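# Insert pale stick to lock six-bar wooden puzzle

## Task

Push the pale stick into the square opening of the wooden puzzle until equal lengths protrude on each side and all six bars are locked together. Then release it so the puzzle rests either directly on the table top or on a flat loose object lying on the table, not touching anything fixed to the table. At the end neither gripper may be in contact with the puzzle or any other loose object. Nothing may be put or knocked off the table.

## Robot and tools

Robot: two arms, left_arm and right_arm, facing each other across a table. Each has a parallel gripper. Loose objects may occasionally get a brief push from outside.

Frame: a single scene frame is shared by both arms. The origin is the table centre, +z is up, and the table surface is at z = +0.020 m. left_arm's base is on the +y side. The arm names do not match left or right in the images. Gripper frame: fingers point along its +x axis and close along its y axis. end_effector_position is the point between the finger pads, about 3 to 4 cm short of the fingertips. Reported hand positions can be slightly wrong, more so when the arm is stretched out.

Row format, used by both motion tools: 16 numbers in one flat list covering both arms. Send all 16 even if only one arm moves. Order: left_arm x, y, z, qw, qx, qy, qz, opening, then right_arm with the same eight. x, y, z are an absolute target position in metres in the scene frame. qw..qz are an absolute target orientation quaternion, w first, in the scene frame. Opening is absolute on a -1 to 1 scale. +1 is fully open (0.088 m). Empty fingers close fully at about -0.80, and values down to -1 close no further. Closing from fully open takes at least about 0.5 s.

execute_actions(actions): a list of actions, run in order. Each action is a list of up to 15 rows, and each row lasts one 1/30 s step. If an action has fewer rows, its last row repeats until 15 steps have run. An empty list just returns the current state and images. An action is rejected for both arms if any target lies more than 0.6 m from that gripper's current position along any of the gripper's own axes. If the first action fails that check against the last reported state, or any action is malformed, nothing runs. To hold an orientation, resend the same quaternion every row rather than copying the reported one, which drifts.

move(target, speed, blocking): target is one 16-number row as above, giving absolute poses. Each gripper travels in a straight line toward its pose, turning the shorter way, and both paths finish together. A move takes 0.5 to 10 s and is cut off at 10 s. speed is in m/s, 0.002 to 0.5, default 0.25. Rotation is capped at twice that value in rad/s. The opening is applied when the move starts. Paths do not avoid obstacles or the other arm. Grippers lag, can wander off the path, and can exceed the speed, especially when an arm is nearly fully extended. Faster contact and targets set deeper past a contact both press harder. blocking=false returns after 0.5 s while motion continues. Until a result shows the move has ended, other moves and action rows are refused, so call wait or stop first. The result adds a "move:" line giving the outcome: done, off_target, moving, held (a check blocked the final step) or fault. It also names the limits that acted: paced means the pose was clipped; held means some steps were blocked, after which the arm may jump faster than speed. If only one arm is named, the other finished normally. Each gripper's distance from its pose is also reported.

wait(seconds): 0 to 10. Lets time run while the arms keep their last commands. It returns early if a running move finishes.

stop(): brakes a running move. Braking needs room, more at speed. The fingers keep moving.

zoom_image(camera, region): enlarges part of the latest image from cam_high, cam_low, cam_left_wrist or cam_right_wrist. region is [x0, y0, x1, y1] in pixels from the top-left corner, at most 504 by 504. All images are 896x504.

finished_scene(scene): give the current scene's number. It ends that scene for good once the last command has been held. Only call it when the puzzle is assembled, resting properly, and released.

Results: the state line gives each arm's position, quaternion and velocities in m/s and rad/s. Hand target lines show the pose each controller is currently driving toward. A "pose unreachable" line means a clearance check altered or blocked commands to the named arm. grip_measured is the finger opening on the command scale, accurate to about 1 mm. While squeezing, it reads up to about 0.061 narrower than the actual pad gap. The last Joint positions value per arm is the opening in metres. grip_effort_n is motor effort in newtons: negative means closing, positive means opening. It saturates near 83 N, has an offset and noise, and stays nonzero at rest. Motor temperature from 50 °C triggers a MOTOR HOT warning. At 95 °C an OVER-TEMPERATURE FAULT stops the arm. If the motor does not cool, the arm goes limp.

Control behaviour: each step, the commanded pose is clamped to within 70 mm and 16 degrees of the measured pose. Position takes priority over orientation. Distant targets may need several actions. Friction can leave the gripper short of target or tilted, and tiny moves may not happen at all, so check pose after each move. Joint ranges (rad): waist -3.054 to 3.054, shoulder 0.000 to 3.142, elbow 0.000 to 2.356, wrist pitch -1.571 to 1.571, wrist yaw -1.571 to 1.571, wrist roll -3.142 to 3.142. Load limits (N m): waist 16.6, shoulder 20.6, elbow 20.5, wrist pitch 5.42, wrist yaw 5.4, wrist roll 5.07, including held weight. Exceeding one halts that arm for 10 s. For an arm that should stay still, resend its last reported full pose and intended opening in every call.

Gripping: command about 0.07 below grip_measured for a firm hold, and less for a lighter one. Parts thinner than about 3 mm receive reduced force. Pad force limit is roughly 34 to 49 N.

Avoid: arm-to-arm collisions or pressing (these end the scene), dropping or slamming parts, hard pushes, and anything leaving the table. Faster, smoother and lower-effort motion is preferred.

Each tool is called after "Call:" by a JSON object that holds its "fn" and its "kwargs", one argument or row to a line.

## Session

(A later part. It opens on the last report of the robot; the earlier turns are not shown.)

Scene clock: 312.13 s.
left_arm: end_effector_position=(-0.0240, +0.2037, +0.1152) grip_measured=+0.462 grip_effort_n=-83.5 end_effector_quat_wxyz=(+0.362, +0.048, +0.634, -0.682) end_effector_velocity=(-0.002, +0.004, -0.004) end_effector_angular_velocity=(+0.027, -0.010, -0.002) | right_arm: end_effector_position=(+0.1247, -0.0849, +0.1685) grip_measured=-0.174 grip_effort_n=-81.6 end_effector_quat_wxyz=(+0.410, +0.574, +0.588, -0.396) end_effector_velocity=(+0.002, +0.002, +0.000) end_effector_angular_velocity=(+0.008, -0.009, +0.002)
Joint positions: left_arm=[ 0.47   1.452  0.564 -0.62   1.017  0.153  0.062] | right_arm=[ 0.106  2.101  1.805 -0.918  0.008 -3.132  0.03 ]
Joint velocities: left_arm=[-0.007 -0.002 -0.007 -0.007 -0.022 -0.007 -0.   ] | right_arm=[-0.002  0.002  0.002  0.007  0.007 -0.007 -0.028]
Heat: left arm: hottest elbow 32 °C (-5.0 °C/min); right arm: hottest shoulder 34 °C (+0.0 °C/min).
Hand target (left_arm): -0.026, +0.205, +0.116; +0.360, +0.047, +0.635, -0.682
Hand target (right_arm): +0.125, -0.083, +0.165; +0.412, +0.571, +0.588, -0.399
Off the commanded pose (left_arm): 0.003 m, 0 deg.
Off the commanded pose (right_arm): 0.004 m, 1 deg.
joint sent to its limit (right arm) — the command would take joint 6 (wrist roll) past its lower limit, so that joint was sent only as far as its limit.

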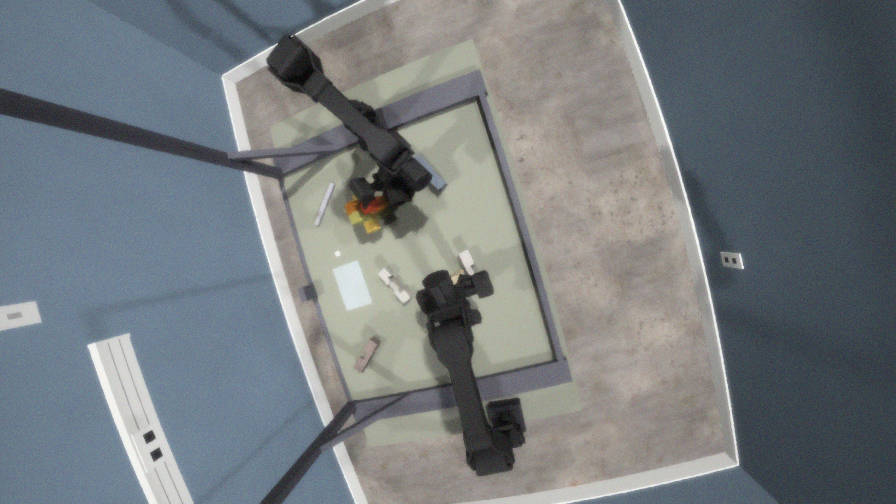

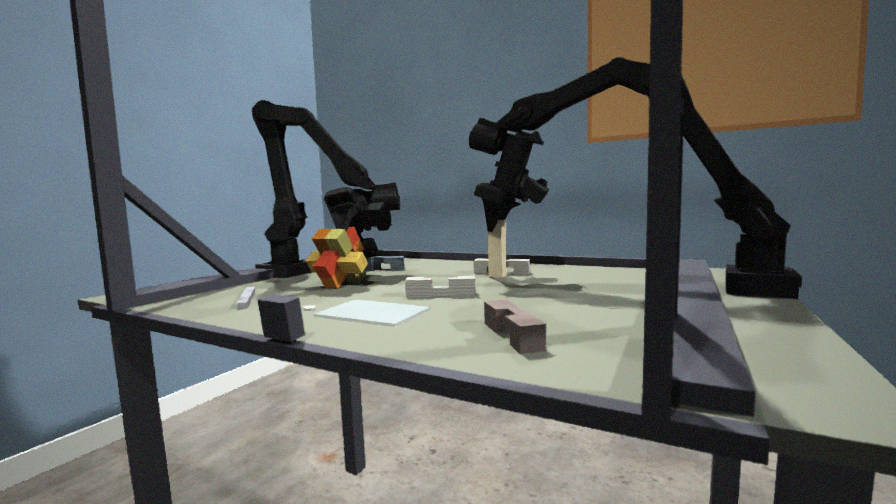

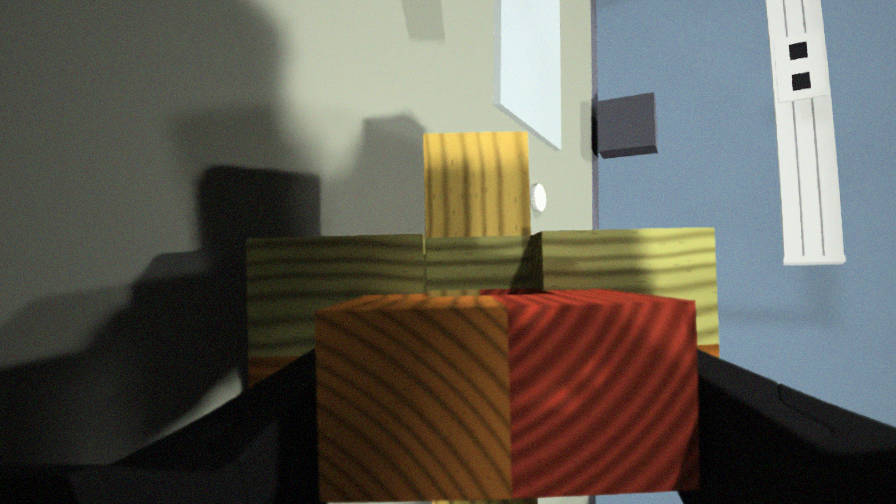

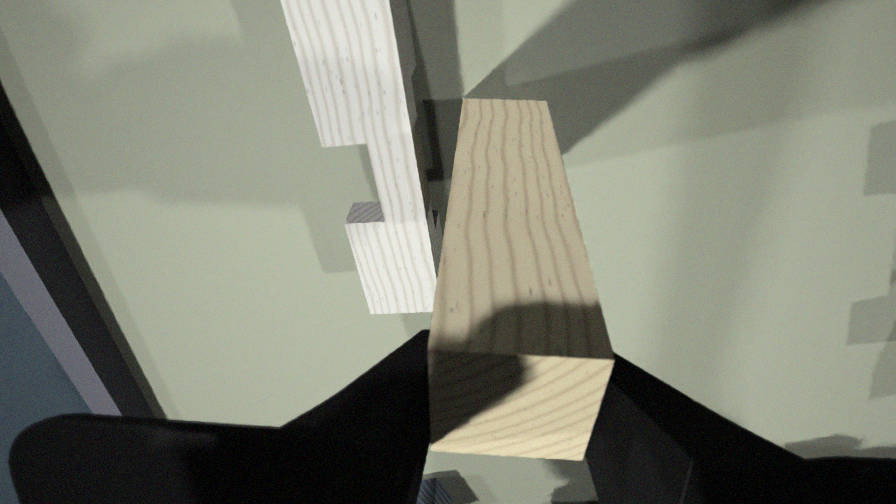

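Call:
{"fn": "move", "kwargs": {
  "target": [-0.012, 0.18, 0.175, 0.4730, 0.1833, 0.5703, -0.6461, 0.39, 0.10, -0.13, 0.215, 0.2447, -0.6421, -0.2960, 0.6634, -0.25],
  "speed": 0.4
}}

Scene clock: 356.87 s.
left_arm: end_effector_position=(-0.0110, +0.1837, +0.1638) grip_measured=+0.462 grip_effort_n=-83.5 end_effector_quat_wxyz=(+0.469, +0.192, +0.582, -0.636) end_effector_velocity=(+0.000, +0.003, +0.001) end_effector_angular_velocity=(+0.017, -0.000, +0.010) | right_arm: end_effector_position=(+0.1000, -0.1273, +0.2133) grip_measured=-0.182 grip_effort_n=-83.5 end_effector_quat_wxyz=(+0.240, -0.641, -0.296, +0.666) end_effector_velocity=(+0.002, -0.001, +0.001) end_effector_angular_velocity=(+0.007, +0.001, -0.013)
Joint positions: left_arm=[ 0.304  1.299  0.828 -0.855  0.62   0.013  0.062] | right_arm=[ 0.165  1.652  1.197 -0.336  0.006 -1.56   0.03 ]
Joint velocities: left_arm=[ 0.002 -0.007  0.002 -0.022 -0.007 -0.007 -0.   ] | right_arm=[-0.002 -0.007 -0.007  0.007  0.007  0.007 -0.   ]
Heat: left arm: hottest elbow 32 °C (-1.0 °C/min); right arm: hottest elbow 36 °C (+1.0 °C/min).
Hand target (left_arm): -0.011, +0.179, +0.174; +0.473, +0.185, +0.570, -0.646
Hand target (right_arm): +0.100, -0.130, +0.215; -0.244, +0.641, +0.297, -0.664
Off the commanded pose (left_arm): 0.012 m, 2 deg.
Off the commanded pose (right_arm): 0.003 m, 1 deg.
move: off_target (left_arm)

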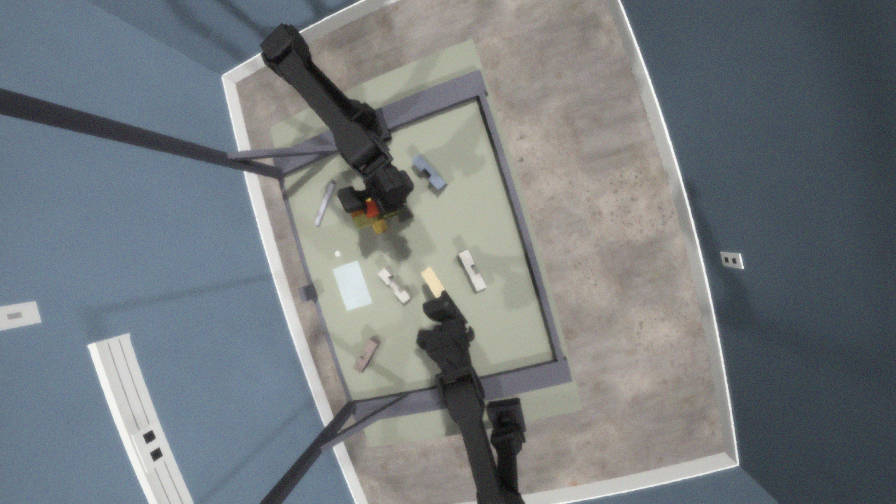

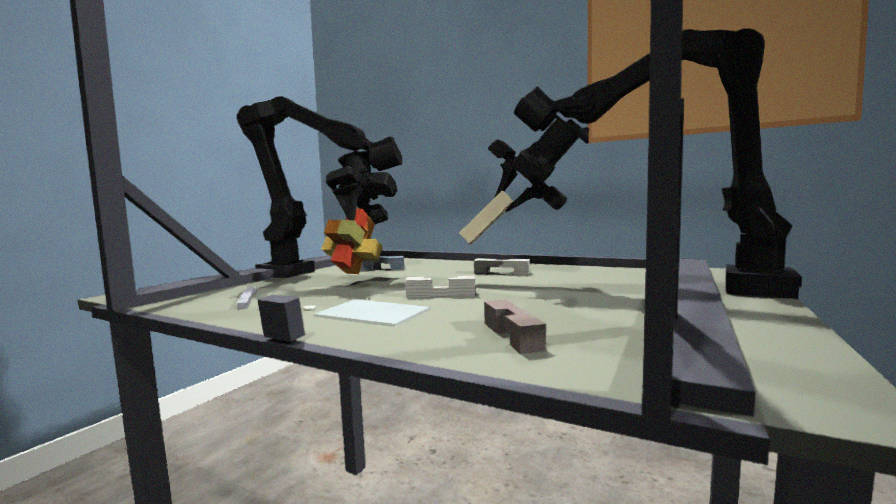

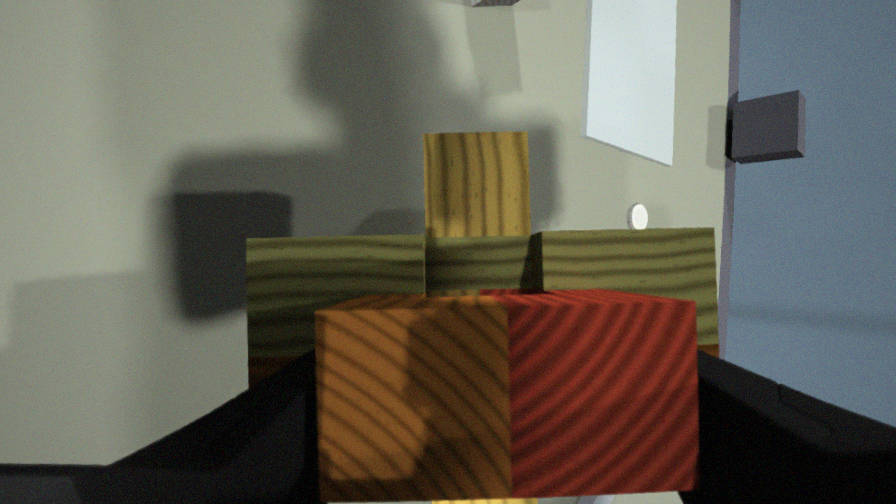

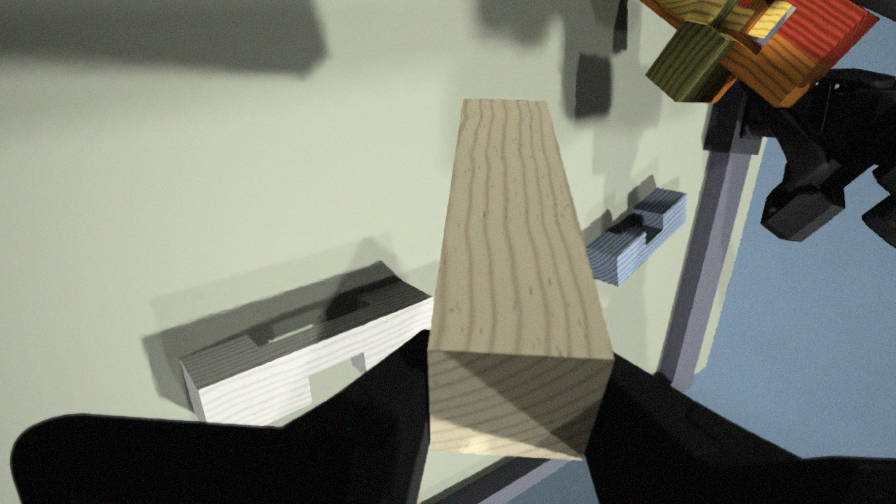

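Call:
{"fn": "move", "kwargs": {
  "target": [0.04, 0.105, 0.185, 0.6126, 0.3808, 0.4289, -0.5439, 0.39, 0.0715, -0.157, 0.125, 0.6538, -0.1298, 0.1153, 0.7364, -0.25],
  "speed": 0.4
}}

Scene clock: 362.27 s.
left_arm: end_effector_position=(+0.0402, +0.1105, +0.1792) grip_measured=+0.462 grip_effort_n=-83.5 end_effector_quat_wxyz=(+0.610, +0.384, +0.437, -0.539) end_effector_velocity=(+0.000, +0.001, +0.004) end_effector_angular_velocity=(-0.007, -0.006, +0.007) | right_arm: end_effector_position=(+0.0711, -0.1543, +0.1300) grip_measured=-0.182 grip_effort_n=-83.5 end_effector_quat_wxyz=(+0.651, -0.126, +0.111, +0.740) end_effector_velocity=(+0.001, -0.004, -0.008) end_effector_angular_velocity=(-0.032, -0.002, -0.007)
Joint positions: left_arm=[ 0.118  1.538  1.177 -0.88   0.008  0.016  0.062] | right_arm=[0.261 1.797 0.543 0.916 0.063 0.022 0.03 ]
Joint velocities: left_arm=[-0.002 -0.012  0.002 -0.007 -0.007 -0.007 -0.   ] | right_arm=[ 0.002  0.002 -0.007 -0.022  0.007  0.007  0.   ]
Heat: left arm: hottest elbow 33 °C (+0.0 °C/min); right arm: hottest shoulder 35 °C (+0.0 °C/min).
Hand target (left_arm): +0.041, +0.105, +0.184; +0.613, +0.382, +0.429, -0.543
Hand target (right_arm): +0.072, -0.157, +0.125; +0.652, -0.130, +0.115, +0.738
Off the commanded pose (left_arm): 0.008 m, 1 deg.
Off the commanded pose (right_arm): 0.006 m, 1 deg.
move: done

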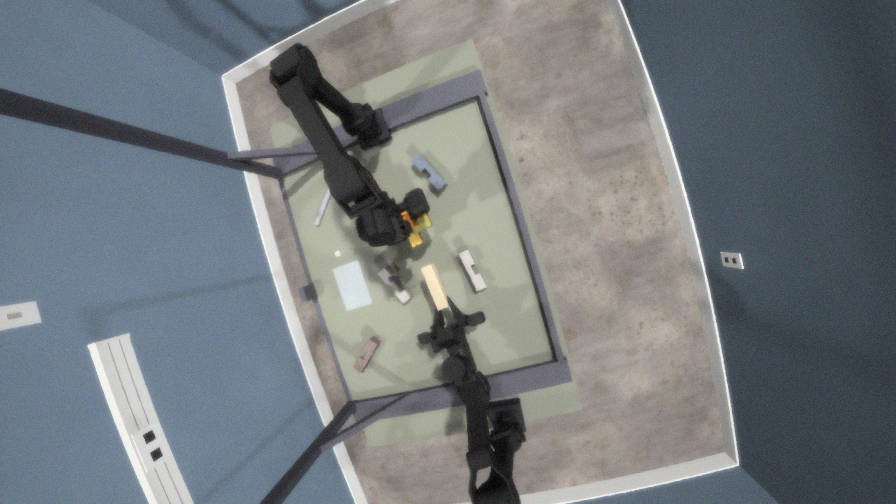

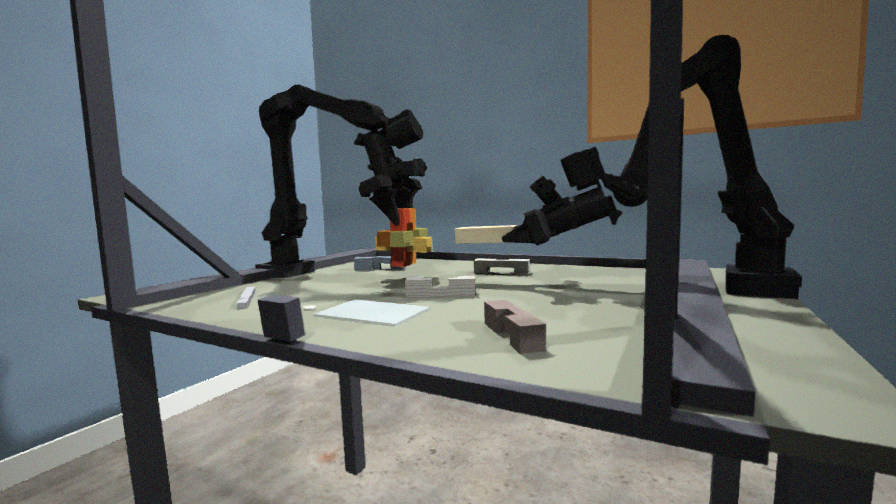

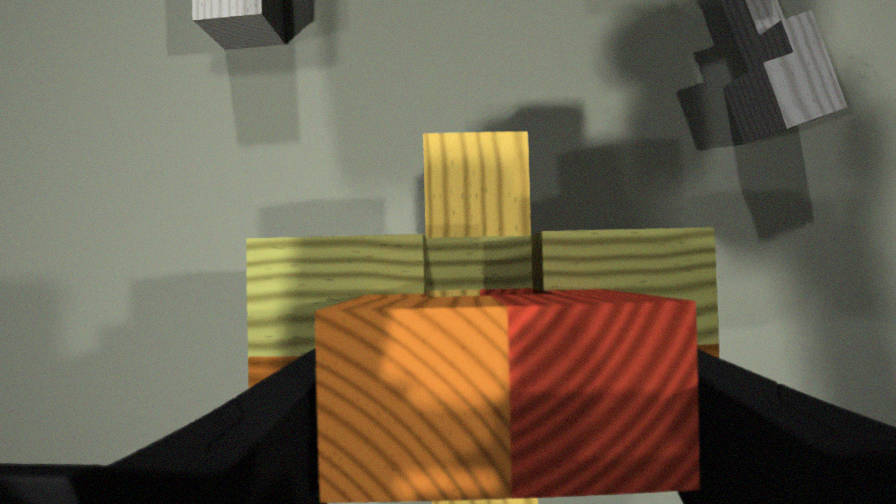

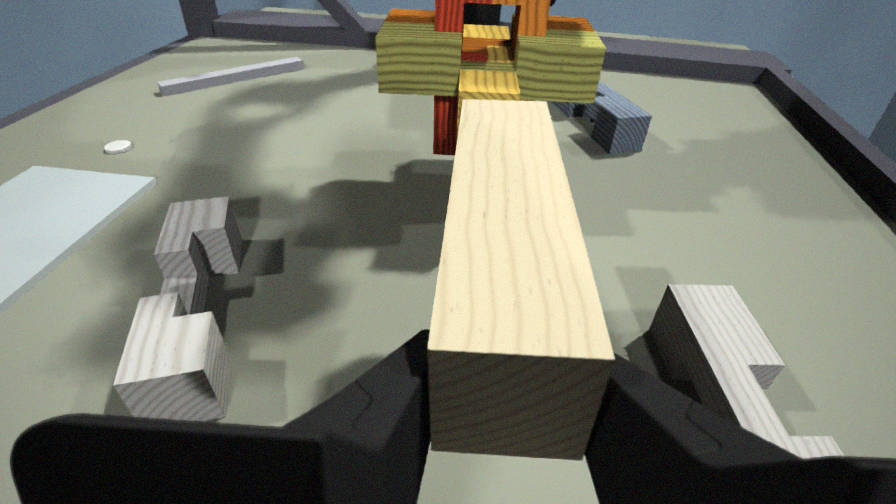

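Call:
{"fn": "zoom_image", "kwargs": {
  "camera": "cam_low",
  "region": [345, 170, 565, 300]
}}

Call:
{"fn": "zoom_image", "kwargs": {
  "camera": "cam_right_wrist",
  "region": [360, 0, 620, 180]
}}

Region (345, 170, 565, 300) of cam_low's 896x504 image, scaled by 2.291, with more detail than that image has; it fills the top 298 rows of this view, and the rest is white.

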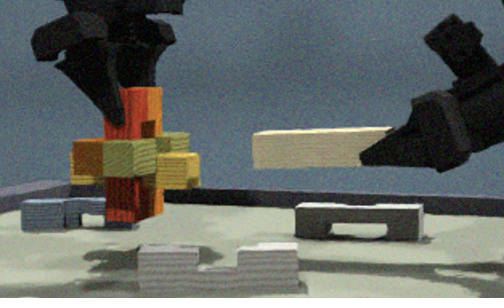

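Region (360, 0, 620, 180) of cam_right_wrist's 896x504 image, scaled by 1.938, with more detail than that image has; it fills the top 349 rows of this view, and the rest is white.

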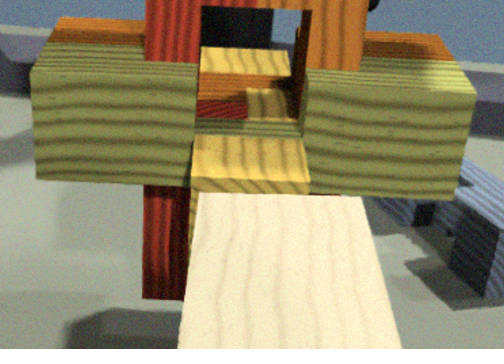

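Call:
{"fn": "move", "kwargs": {
  "target": [0.04, 0.105, 0.157, 0.6126, 0.3808, 0.4289, -0.5439, 0.39, 0.0595, -0.107, 0.118, 0.6538, -0.1298, 0.1153, 0.7364, -0.25],
  "speed": 0.04
}}

Scene clock: 373.53 s.
left_arm: end_effector_position=(+0.0408, +0.1058, +0.1593) grip_measured=+0.462 grip_effort_n=-83.5 end_effector_quat_wxyz=(+0.615, +0.378, +0.429, -0.543) end_effector_velocity=(+0.004, -0.000, +0.001) end_effector_angular_velocity=(-0.004, -0.024, +0.003) | right_arm: end_effector_position=(+0.0603, -0.1102, +0.1179) grip_measured=-0.182 grip_effort_n=-83.5 end_effector_quat_wxyz=(+0.652, -0.131, +0.116, +0.738) end_effector_velocity=(+0.000, -0.001, -0.005) end_effector_angular_velocity=(-0.022, -0.004, +0.016)
Joint positions: left_arm=[ 0.118  1.552  1.105 -0.772  0.008  0.016  0.062] | right_arm=[0.269 1.959 0.732 0.874 0.075 0.027 0.03 ]
Joint velocities: left_arm=[ 0.002 -0.002 -0.002  0.007 -0.022  0.007  0.   ] | right_arm=[-0.007  0.002  0.002 -0.022 -0.022 -0.007 -0.   ]
Heat: left arm: hottest elbow 35 °C (+3.0 °C/min); right arm: hottest shoulder 34 °C (+0.0 °C/min).
Hand target (left_arm): +0.040, +0.105, +0.157; +0.613, +0.381, +0.429, -0.544
Hand target (right_arm): +0.059, -0.107, +0.118; +0.654, -0.130, +0.115, +0.736
Off the commanded pose (left_arm): 0.003 m, 0 deg.
Off the commanded pose (right_arm): 0.003 m, 0 deg.
move: done

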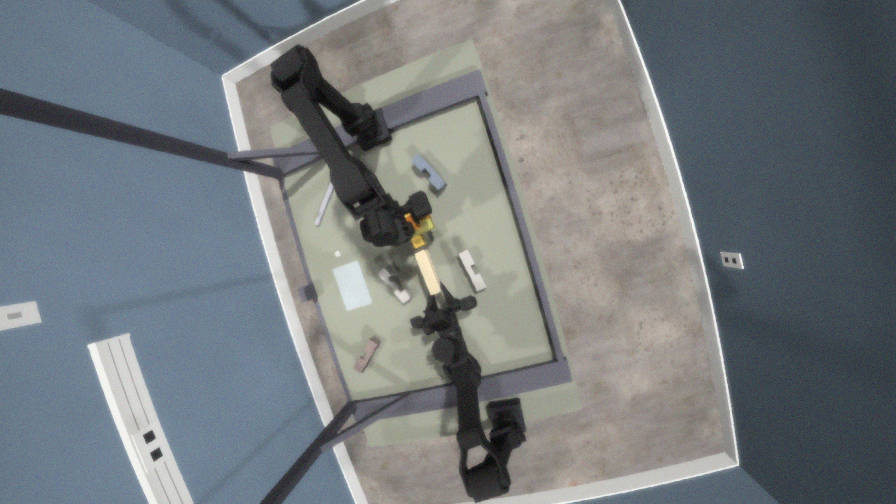

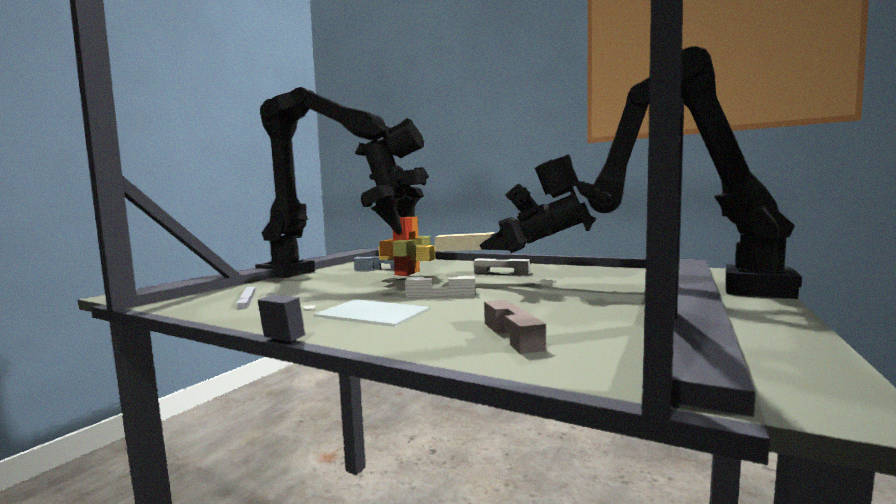

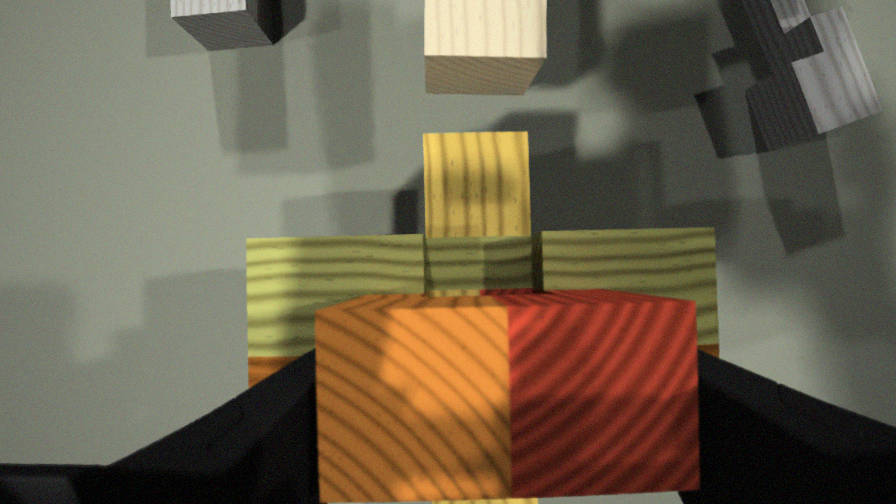

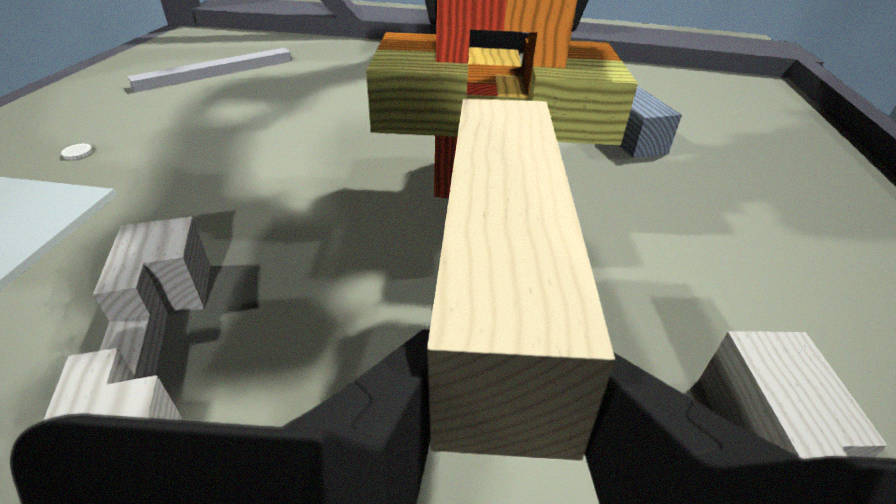

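Call:
{"fn": "zoom_image", "kwargs": {
  "camera": "cam_left_wrist",
  "region": [395, 0, 575, 260]
}}

Call:
{"fn": "zoom_image", "kwargs": {
  "camera": "cam_low",
  "region": [360, 200, 520, 290]
}}

Region (395, 0, 575, 260) of cam_left_wrist's 896x504 image, scaled by 1.938, with more detail than that image has; it fills the left 349 columns of this view, and the rest is white.

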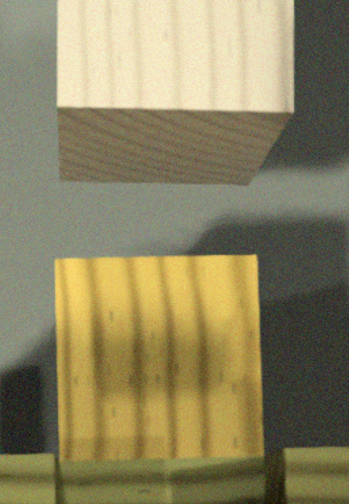

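Region (360, 200, 520, 290) of cam_low's 896x504 image, scaled by 3.150, with more detail than that image has; it fills the top 284 rows of this view, and the rest is white.

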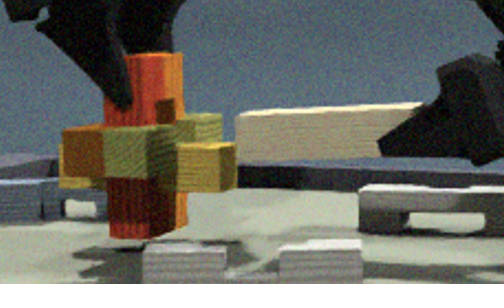

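Call:
{"fn": "move", "kwargs": {
  "target": [0.04, 0.105, 0.145, 0.6126, 0.3808, 0.4289, -0.5439, 0.39, 0.0672, -0.108, 0.112, 0.6481, -0.0876, 0.0982, 0.7500, -0.25],
  "speed": 0.03
}}

Scene clock: 408.93 s.
left_arm: end_effector_position=(+0.0409, +0.1054, +0.1478) grip_measured=+0.462 grip_effort_n=-83.5 end_effector_quat_wxyz=(+0.615, +0.378, +0.429, -0.543) end_effector_velocity=(-0.003, +0.005, -0.002) end_effector_angular_velocity=(+0.020, +0.012, +0.002) | right_arm: end_effector_position=(+0.0665, -0.1056, +0.1178) grip_measured=-0.182 grip_effort_n=-83.5 end_effector_quat_wxyz=(+0.650, -0.084, +0.093, +0.750) end_effector_velocity=(+0.000, -0.001, -0.003) end_effector_angular_velocity=(-0.013, +0.007, +0.003)
Joint positions: left_arm=[ 0.118  1.563  1.068 -0.723  0.008  0.016  0.062] | right_arm=[0.237 2.036 0.708 1.078 0.024 0.037 0.03 ]
Joint velocities: left_arm=[-0.002 -0.002 -0.002 -0.022  0.007 -0.007 -0.001] | right_arm=[-0.002  0.002 -0.002 -0.007 -0.007  0.007 -0.   ]
Heat: left arm: hottest elbow 35 °C (+3.0 °C/min); right arm: hottest elbow 34 °C (-2.0 °C/min).
Hand target (left_arm): +0.040, +0.105, +0.145; +0.613, +0.381, +0.429, -0.544
Hand target (right_arm): +0.067, -0.108, +0.112; +0.648, -0.087, +0.098, +0.750
Off the commanded pose (left_arm): 0.003 m, 0 deg.
Off the commanded pose (right_arm): 0.006 m, 1 deg.
move: done

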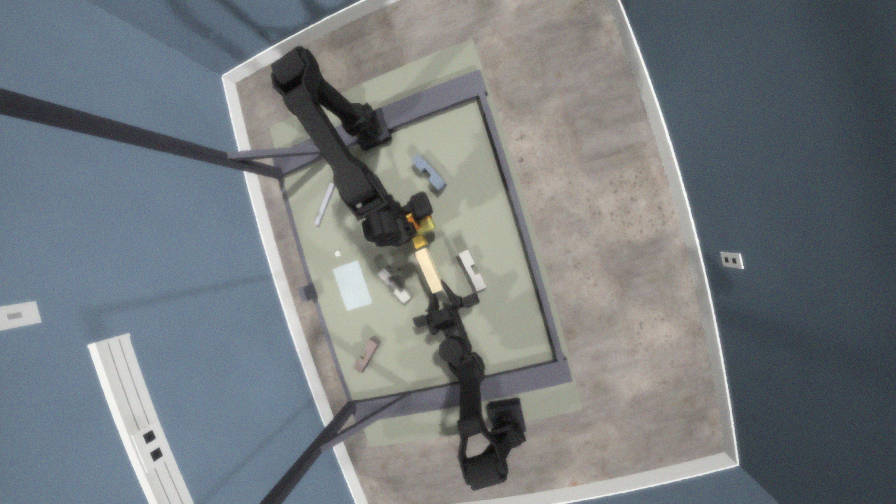

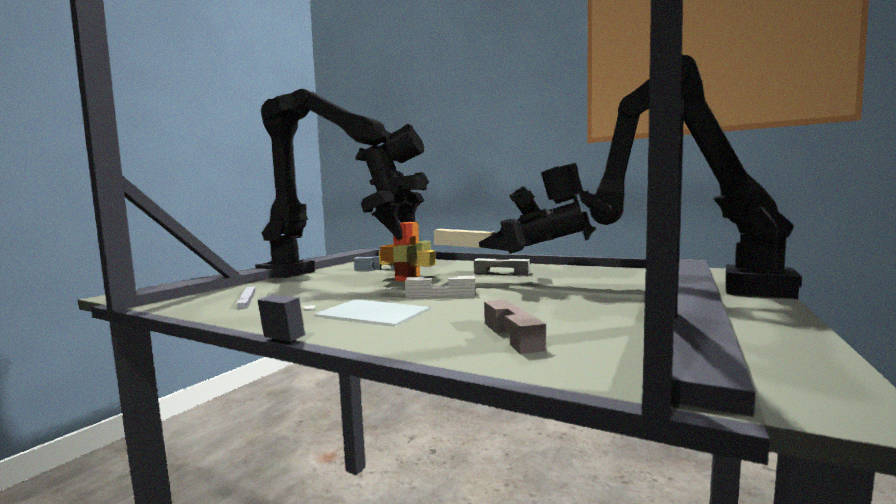

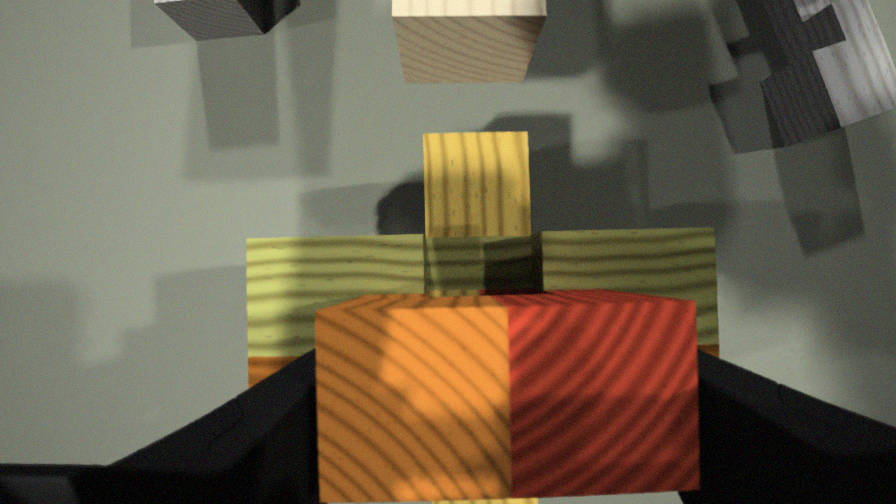

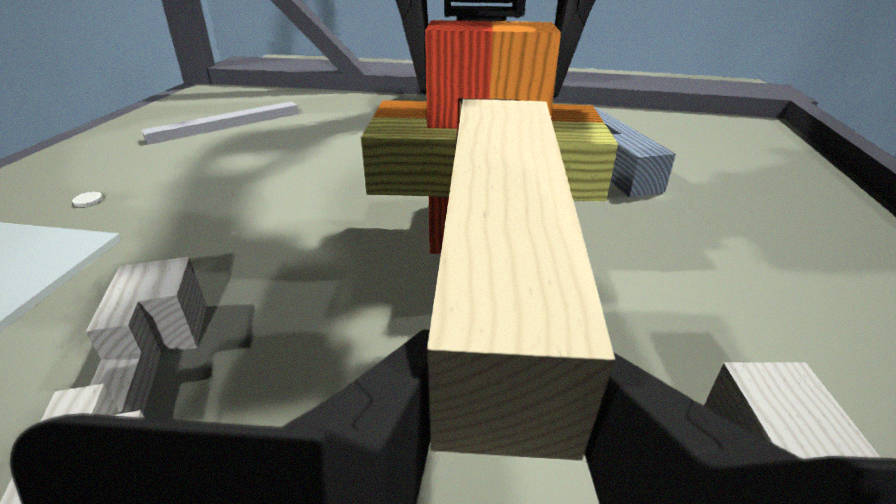

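Call:
{"fn": "execute_actions", "kwargs": {
  "actions": []
}}

Scene clock: 419.60 s.
left_arm: end_effector_position=(+0.0409, +0.1055, +0.1476) grip_measured=+0.462 grip_effort_n=-83.5 end_effector_quat_wxyz=(+0.615, +0.378, +0.429, -0.543) end_effector_velocity=(-0.001, +0.002, -0.002) end_effector_angular_velocity=(+0.011, +0.011, +0.007) | right_arm: end_effector_position=(+0.0665, -0.1056, +0.1181) grip_measured=-0.182 grip_effort_n=-83.5 end_effector_quat_wxyz=(+0.650, -0.084, +0.093, +0.750) end_effector_velocity=(-0.002, -0.001, -0.001) end_effector_angular_velocity=(-0.006, -0.006, +0.011)
Joint positions: left_arm=[ 0.118  1.563  1.068 -0.723  0.008  0.016  0.062] | right_arm=[0.237 2.036 0.708 1.079 0.024 0.037 0.03 ]
Joint velocities: left_arm=[ 0.002  0.002 -0.002 -0.007  0.007 -0.007 -0.   ] | right_arm=[ 0.002 -0.002 -0.002 -0.007 -0.007 -0.007  0.   ]
Heat: left arm: hottest elbow 35 °C (+3.0 °C/min); right arm: hottest elbow 34 °C (-2.0 °C/min).
Hand target (left_arm): +0.040, +0.105, +0.145; +0.613, +0.381, +0.429, -0.544
Hand target (right_arm): +0.067, -0.108, +0.112; +0.648, -0.087, +0.098, +0.750
Off the commanded pose (left_arm): 0.003 m, 0 deg.
Off the commanded pose (right_arm): 0.007 m, 1 deg.

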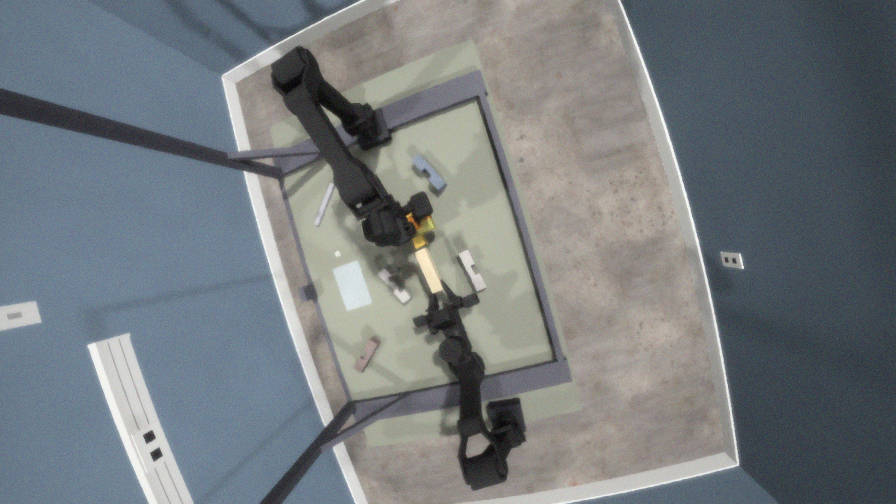

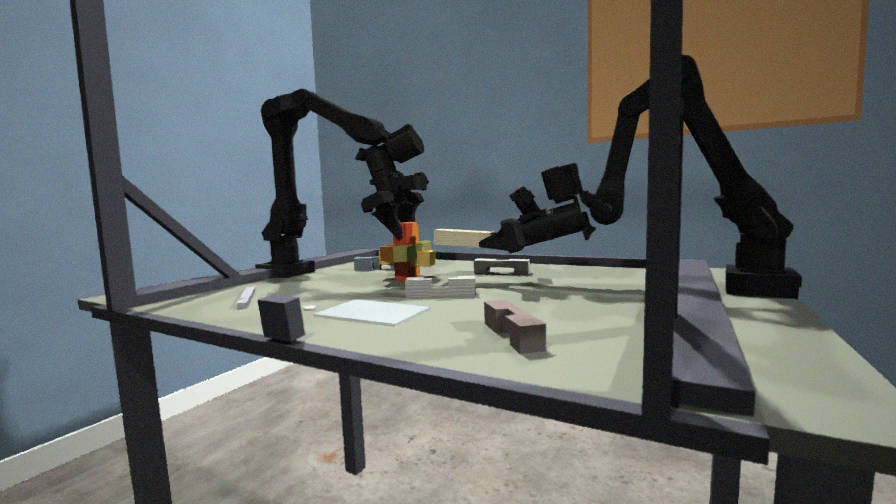

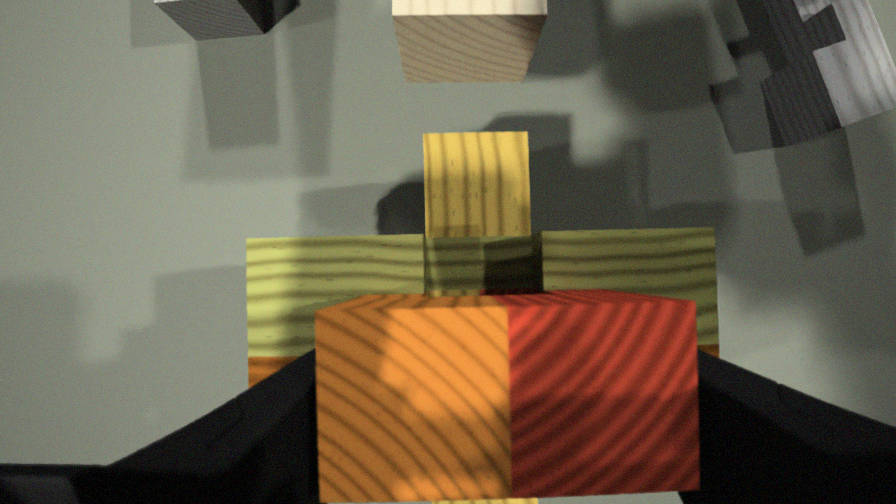

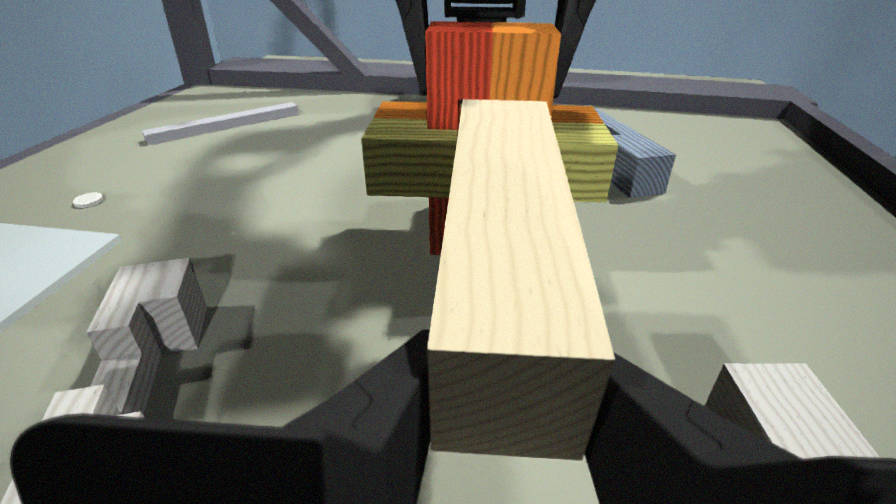

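Call:
{"fn": "zoom_image", "kwargs": {
  "camera": "cam_low",
  "region": [340, 190, 560, 310]
}}

Region (340, 190, 560, 310) of cam_low's 896x504 image, scaled by 2.291, with more detail than that image has; it fills the top 275 rows of this view, and the rest is white.

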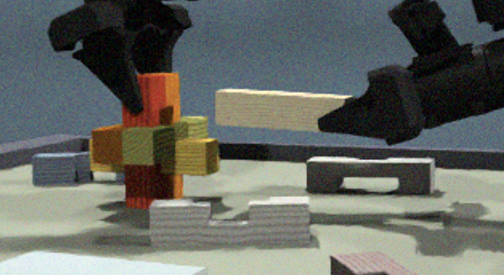

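Call:
{"fn": "move", "kwargs": {
  "target": [0.04,0.105,0.139, 0.6126,0.3808,0.4289,-0.5439, 0.39, 0.0637,-0.108,0.094, 0.6481,-0.0876,0.0982,0.7500, -0.25],
  "speed": 0.03
}}

Scene clock: 429.40 s.
left_arm: end_effector_position=(+0.0412, +0.1033, +0.1462) grip_measured=+0.462 grip_effort_n=-83.5 end_effector_quat_wxyz=(+0.618, +0.374, +0.425, -0.546) end_effector_velocity=(+0.000, +0.001, +0.001) end_effector_angular_velocity=(+0.002, +0.001, +0.021) | right_arm: end_effector_position=(+0.0636, -0.1059, +0.0992) grip_measured=-0.182 grip_effort_n=-83.5 end_effector_quat_wxyz=(+0.647, -0.084, +0.094, +0.752) end_effector_velocity=(+0.000, -0.002, -0.004) end_effector_angular_velocity=(-0.021, -0.009, +0.006)
Joint positions: left_arm=[ 0.118  1.563  1.058 -0.698  0.008  0.016  0.062] | right_arm=[0.243 2.114 0.708 1.155 0.024 0.04  0.03 ]
Joint velocities: left_arm=[-0.002 -0.002  0.002 -0.007 -0.007 -0.022 -0.   ] | right_arm=[-0.002 -0.002 -0.002 -0.022 -0.007 -0.007 -0.   ]
Heat: left arm: hottest elbow 35 °C (+0.0 °C/min); right arm: hottest wrist pitch 35 °C (+0.0 °C/min).
Hand target (left_arm): +0.040, +0.105, +0.139; +0.613, +0.381, +0.429, -0.544
Hand target (right_arm): +0.064, -0.108, +0.094; +0.648, -0.088, +0.098, +0.750
Off the commanded pose (left_arm): 0.007 m, 1 deg.
Off the commanded pose (right_arm): 0.006 m, 1 deg.
move: done

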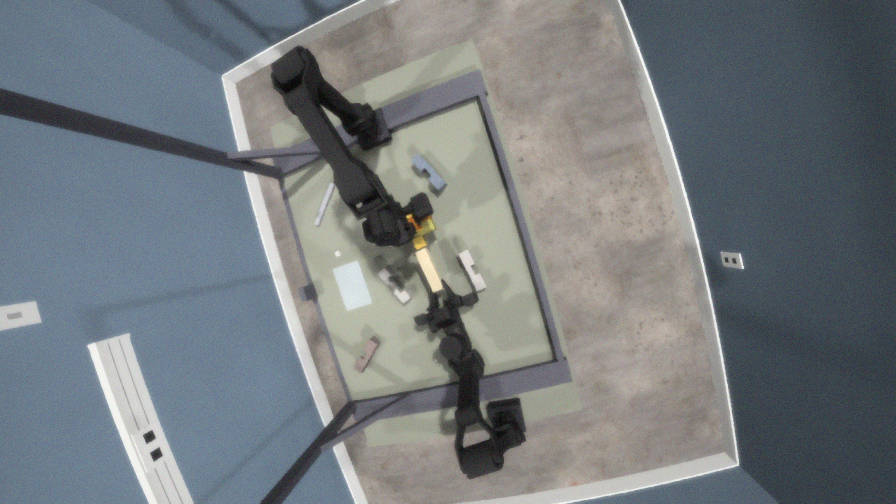

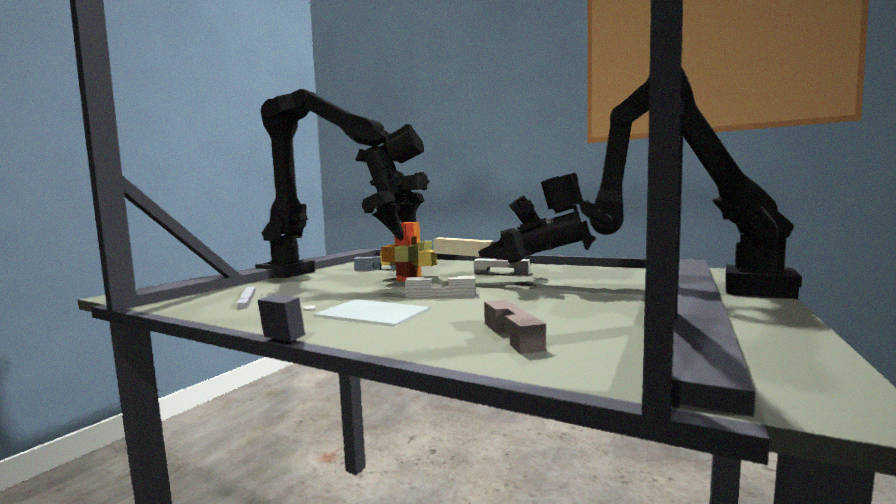

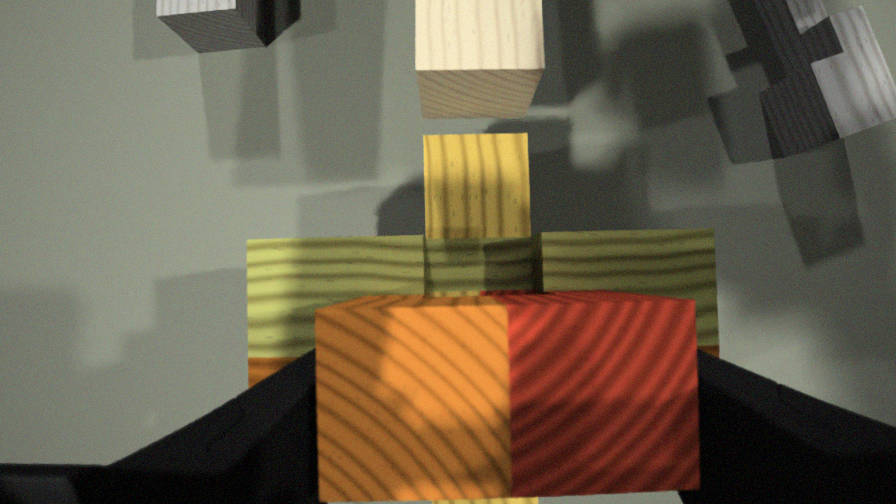

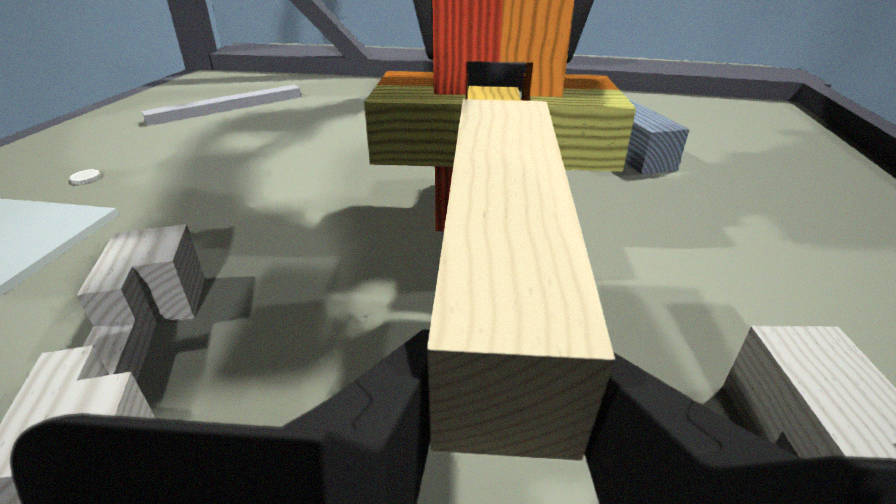

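Call:
{"fn": "zoom_image", "kwargs": {
  "camera": "cam_left_wrist",
  "region": [380, 40, 580, 260]
}}

Call:
{"fn": "zoom_image", "kwargs": {
  "camera": "cam_low",
  "region": [360, 200, 540, 300]
}}

Region (380, 40, 580, 260) of cam_left_wrist's 896x504 image, scaled by 2.291, with more detail than that image has; it fills the left 458 columns of this view, and the rest is white.

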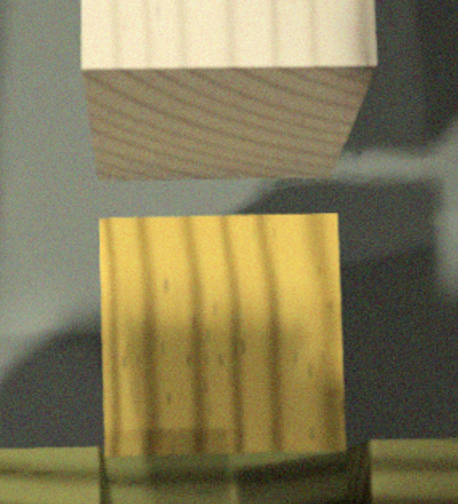

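Region (360, 200, 540, 300) of cam_low's 896x504 image, scaled by 2.800, with more detail than that image has.

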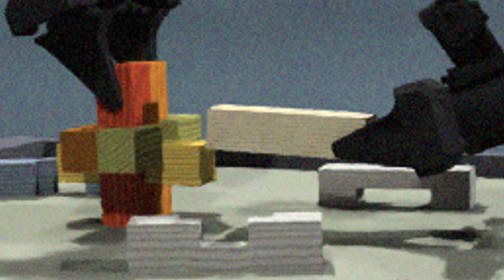

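Call:
{"fn": "zoom_image", "kwargs": {
  "camera": "cam_right_wrist",
  "region": [420, 30, 600, 150]
}}

Call:
{"fn": "zoom_image", "kwargs": {
  "camera": "cam_right_wrist",
  "region": [380, 60, 680, 480]
}}

Region (420, 30, 600, 150) of cam_right_wrist's 896x504 image, scaled by 2.800, with more detail than that image has.

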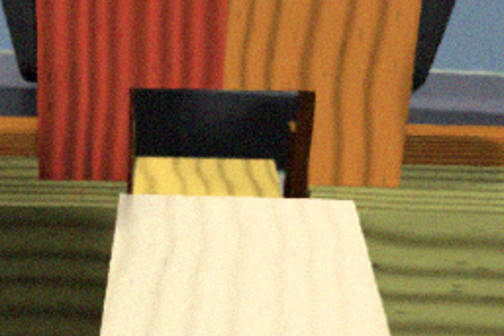

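Region (380, 60, 680, 480) of cam_right_wrist's 896x504 image, scaled by 1.200, with more detail than that image has; it fills the left 360 columns of this view, and the rest is white.

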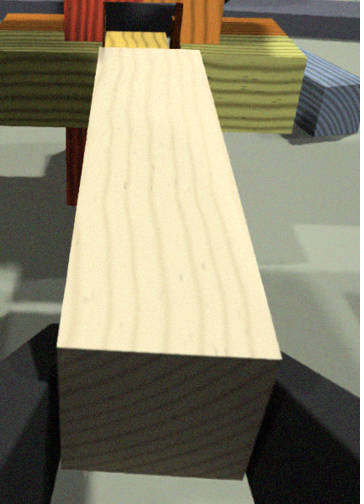

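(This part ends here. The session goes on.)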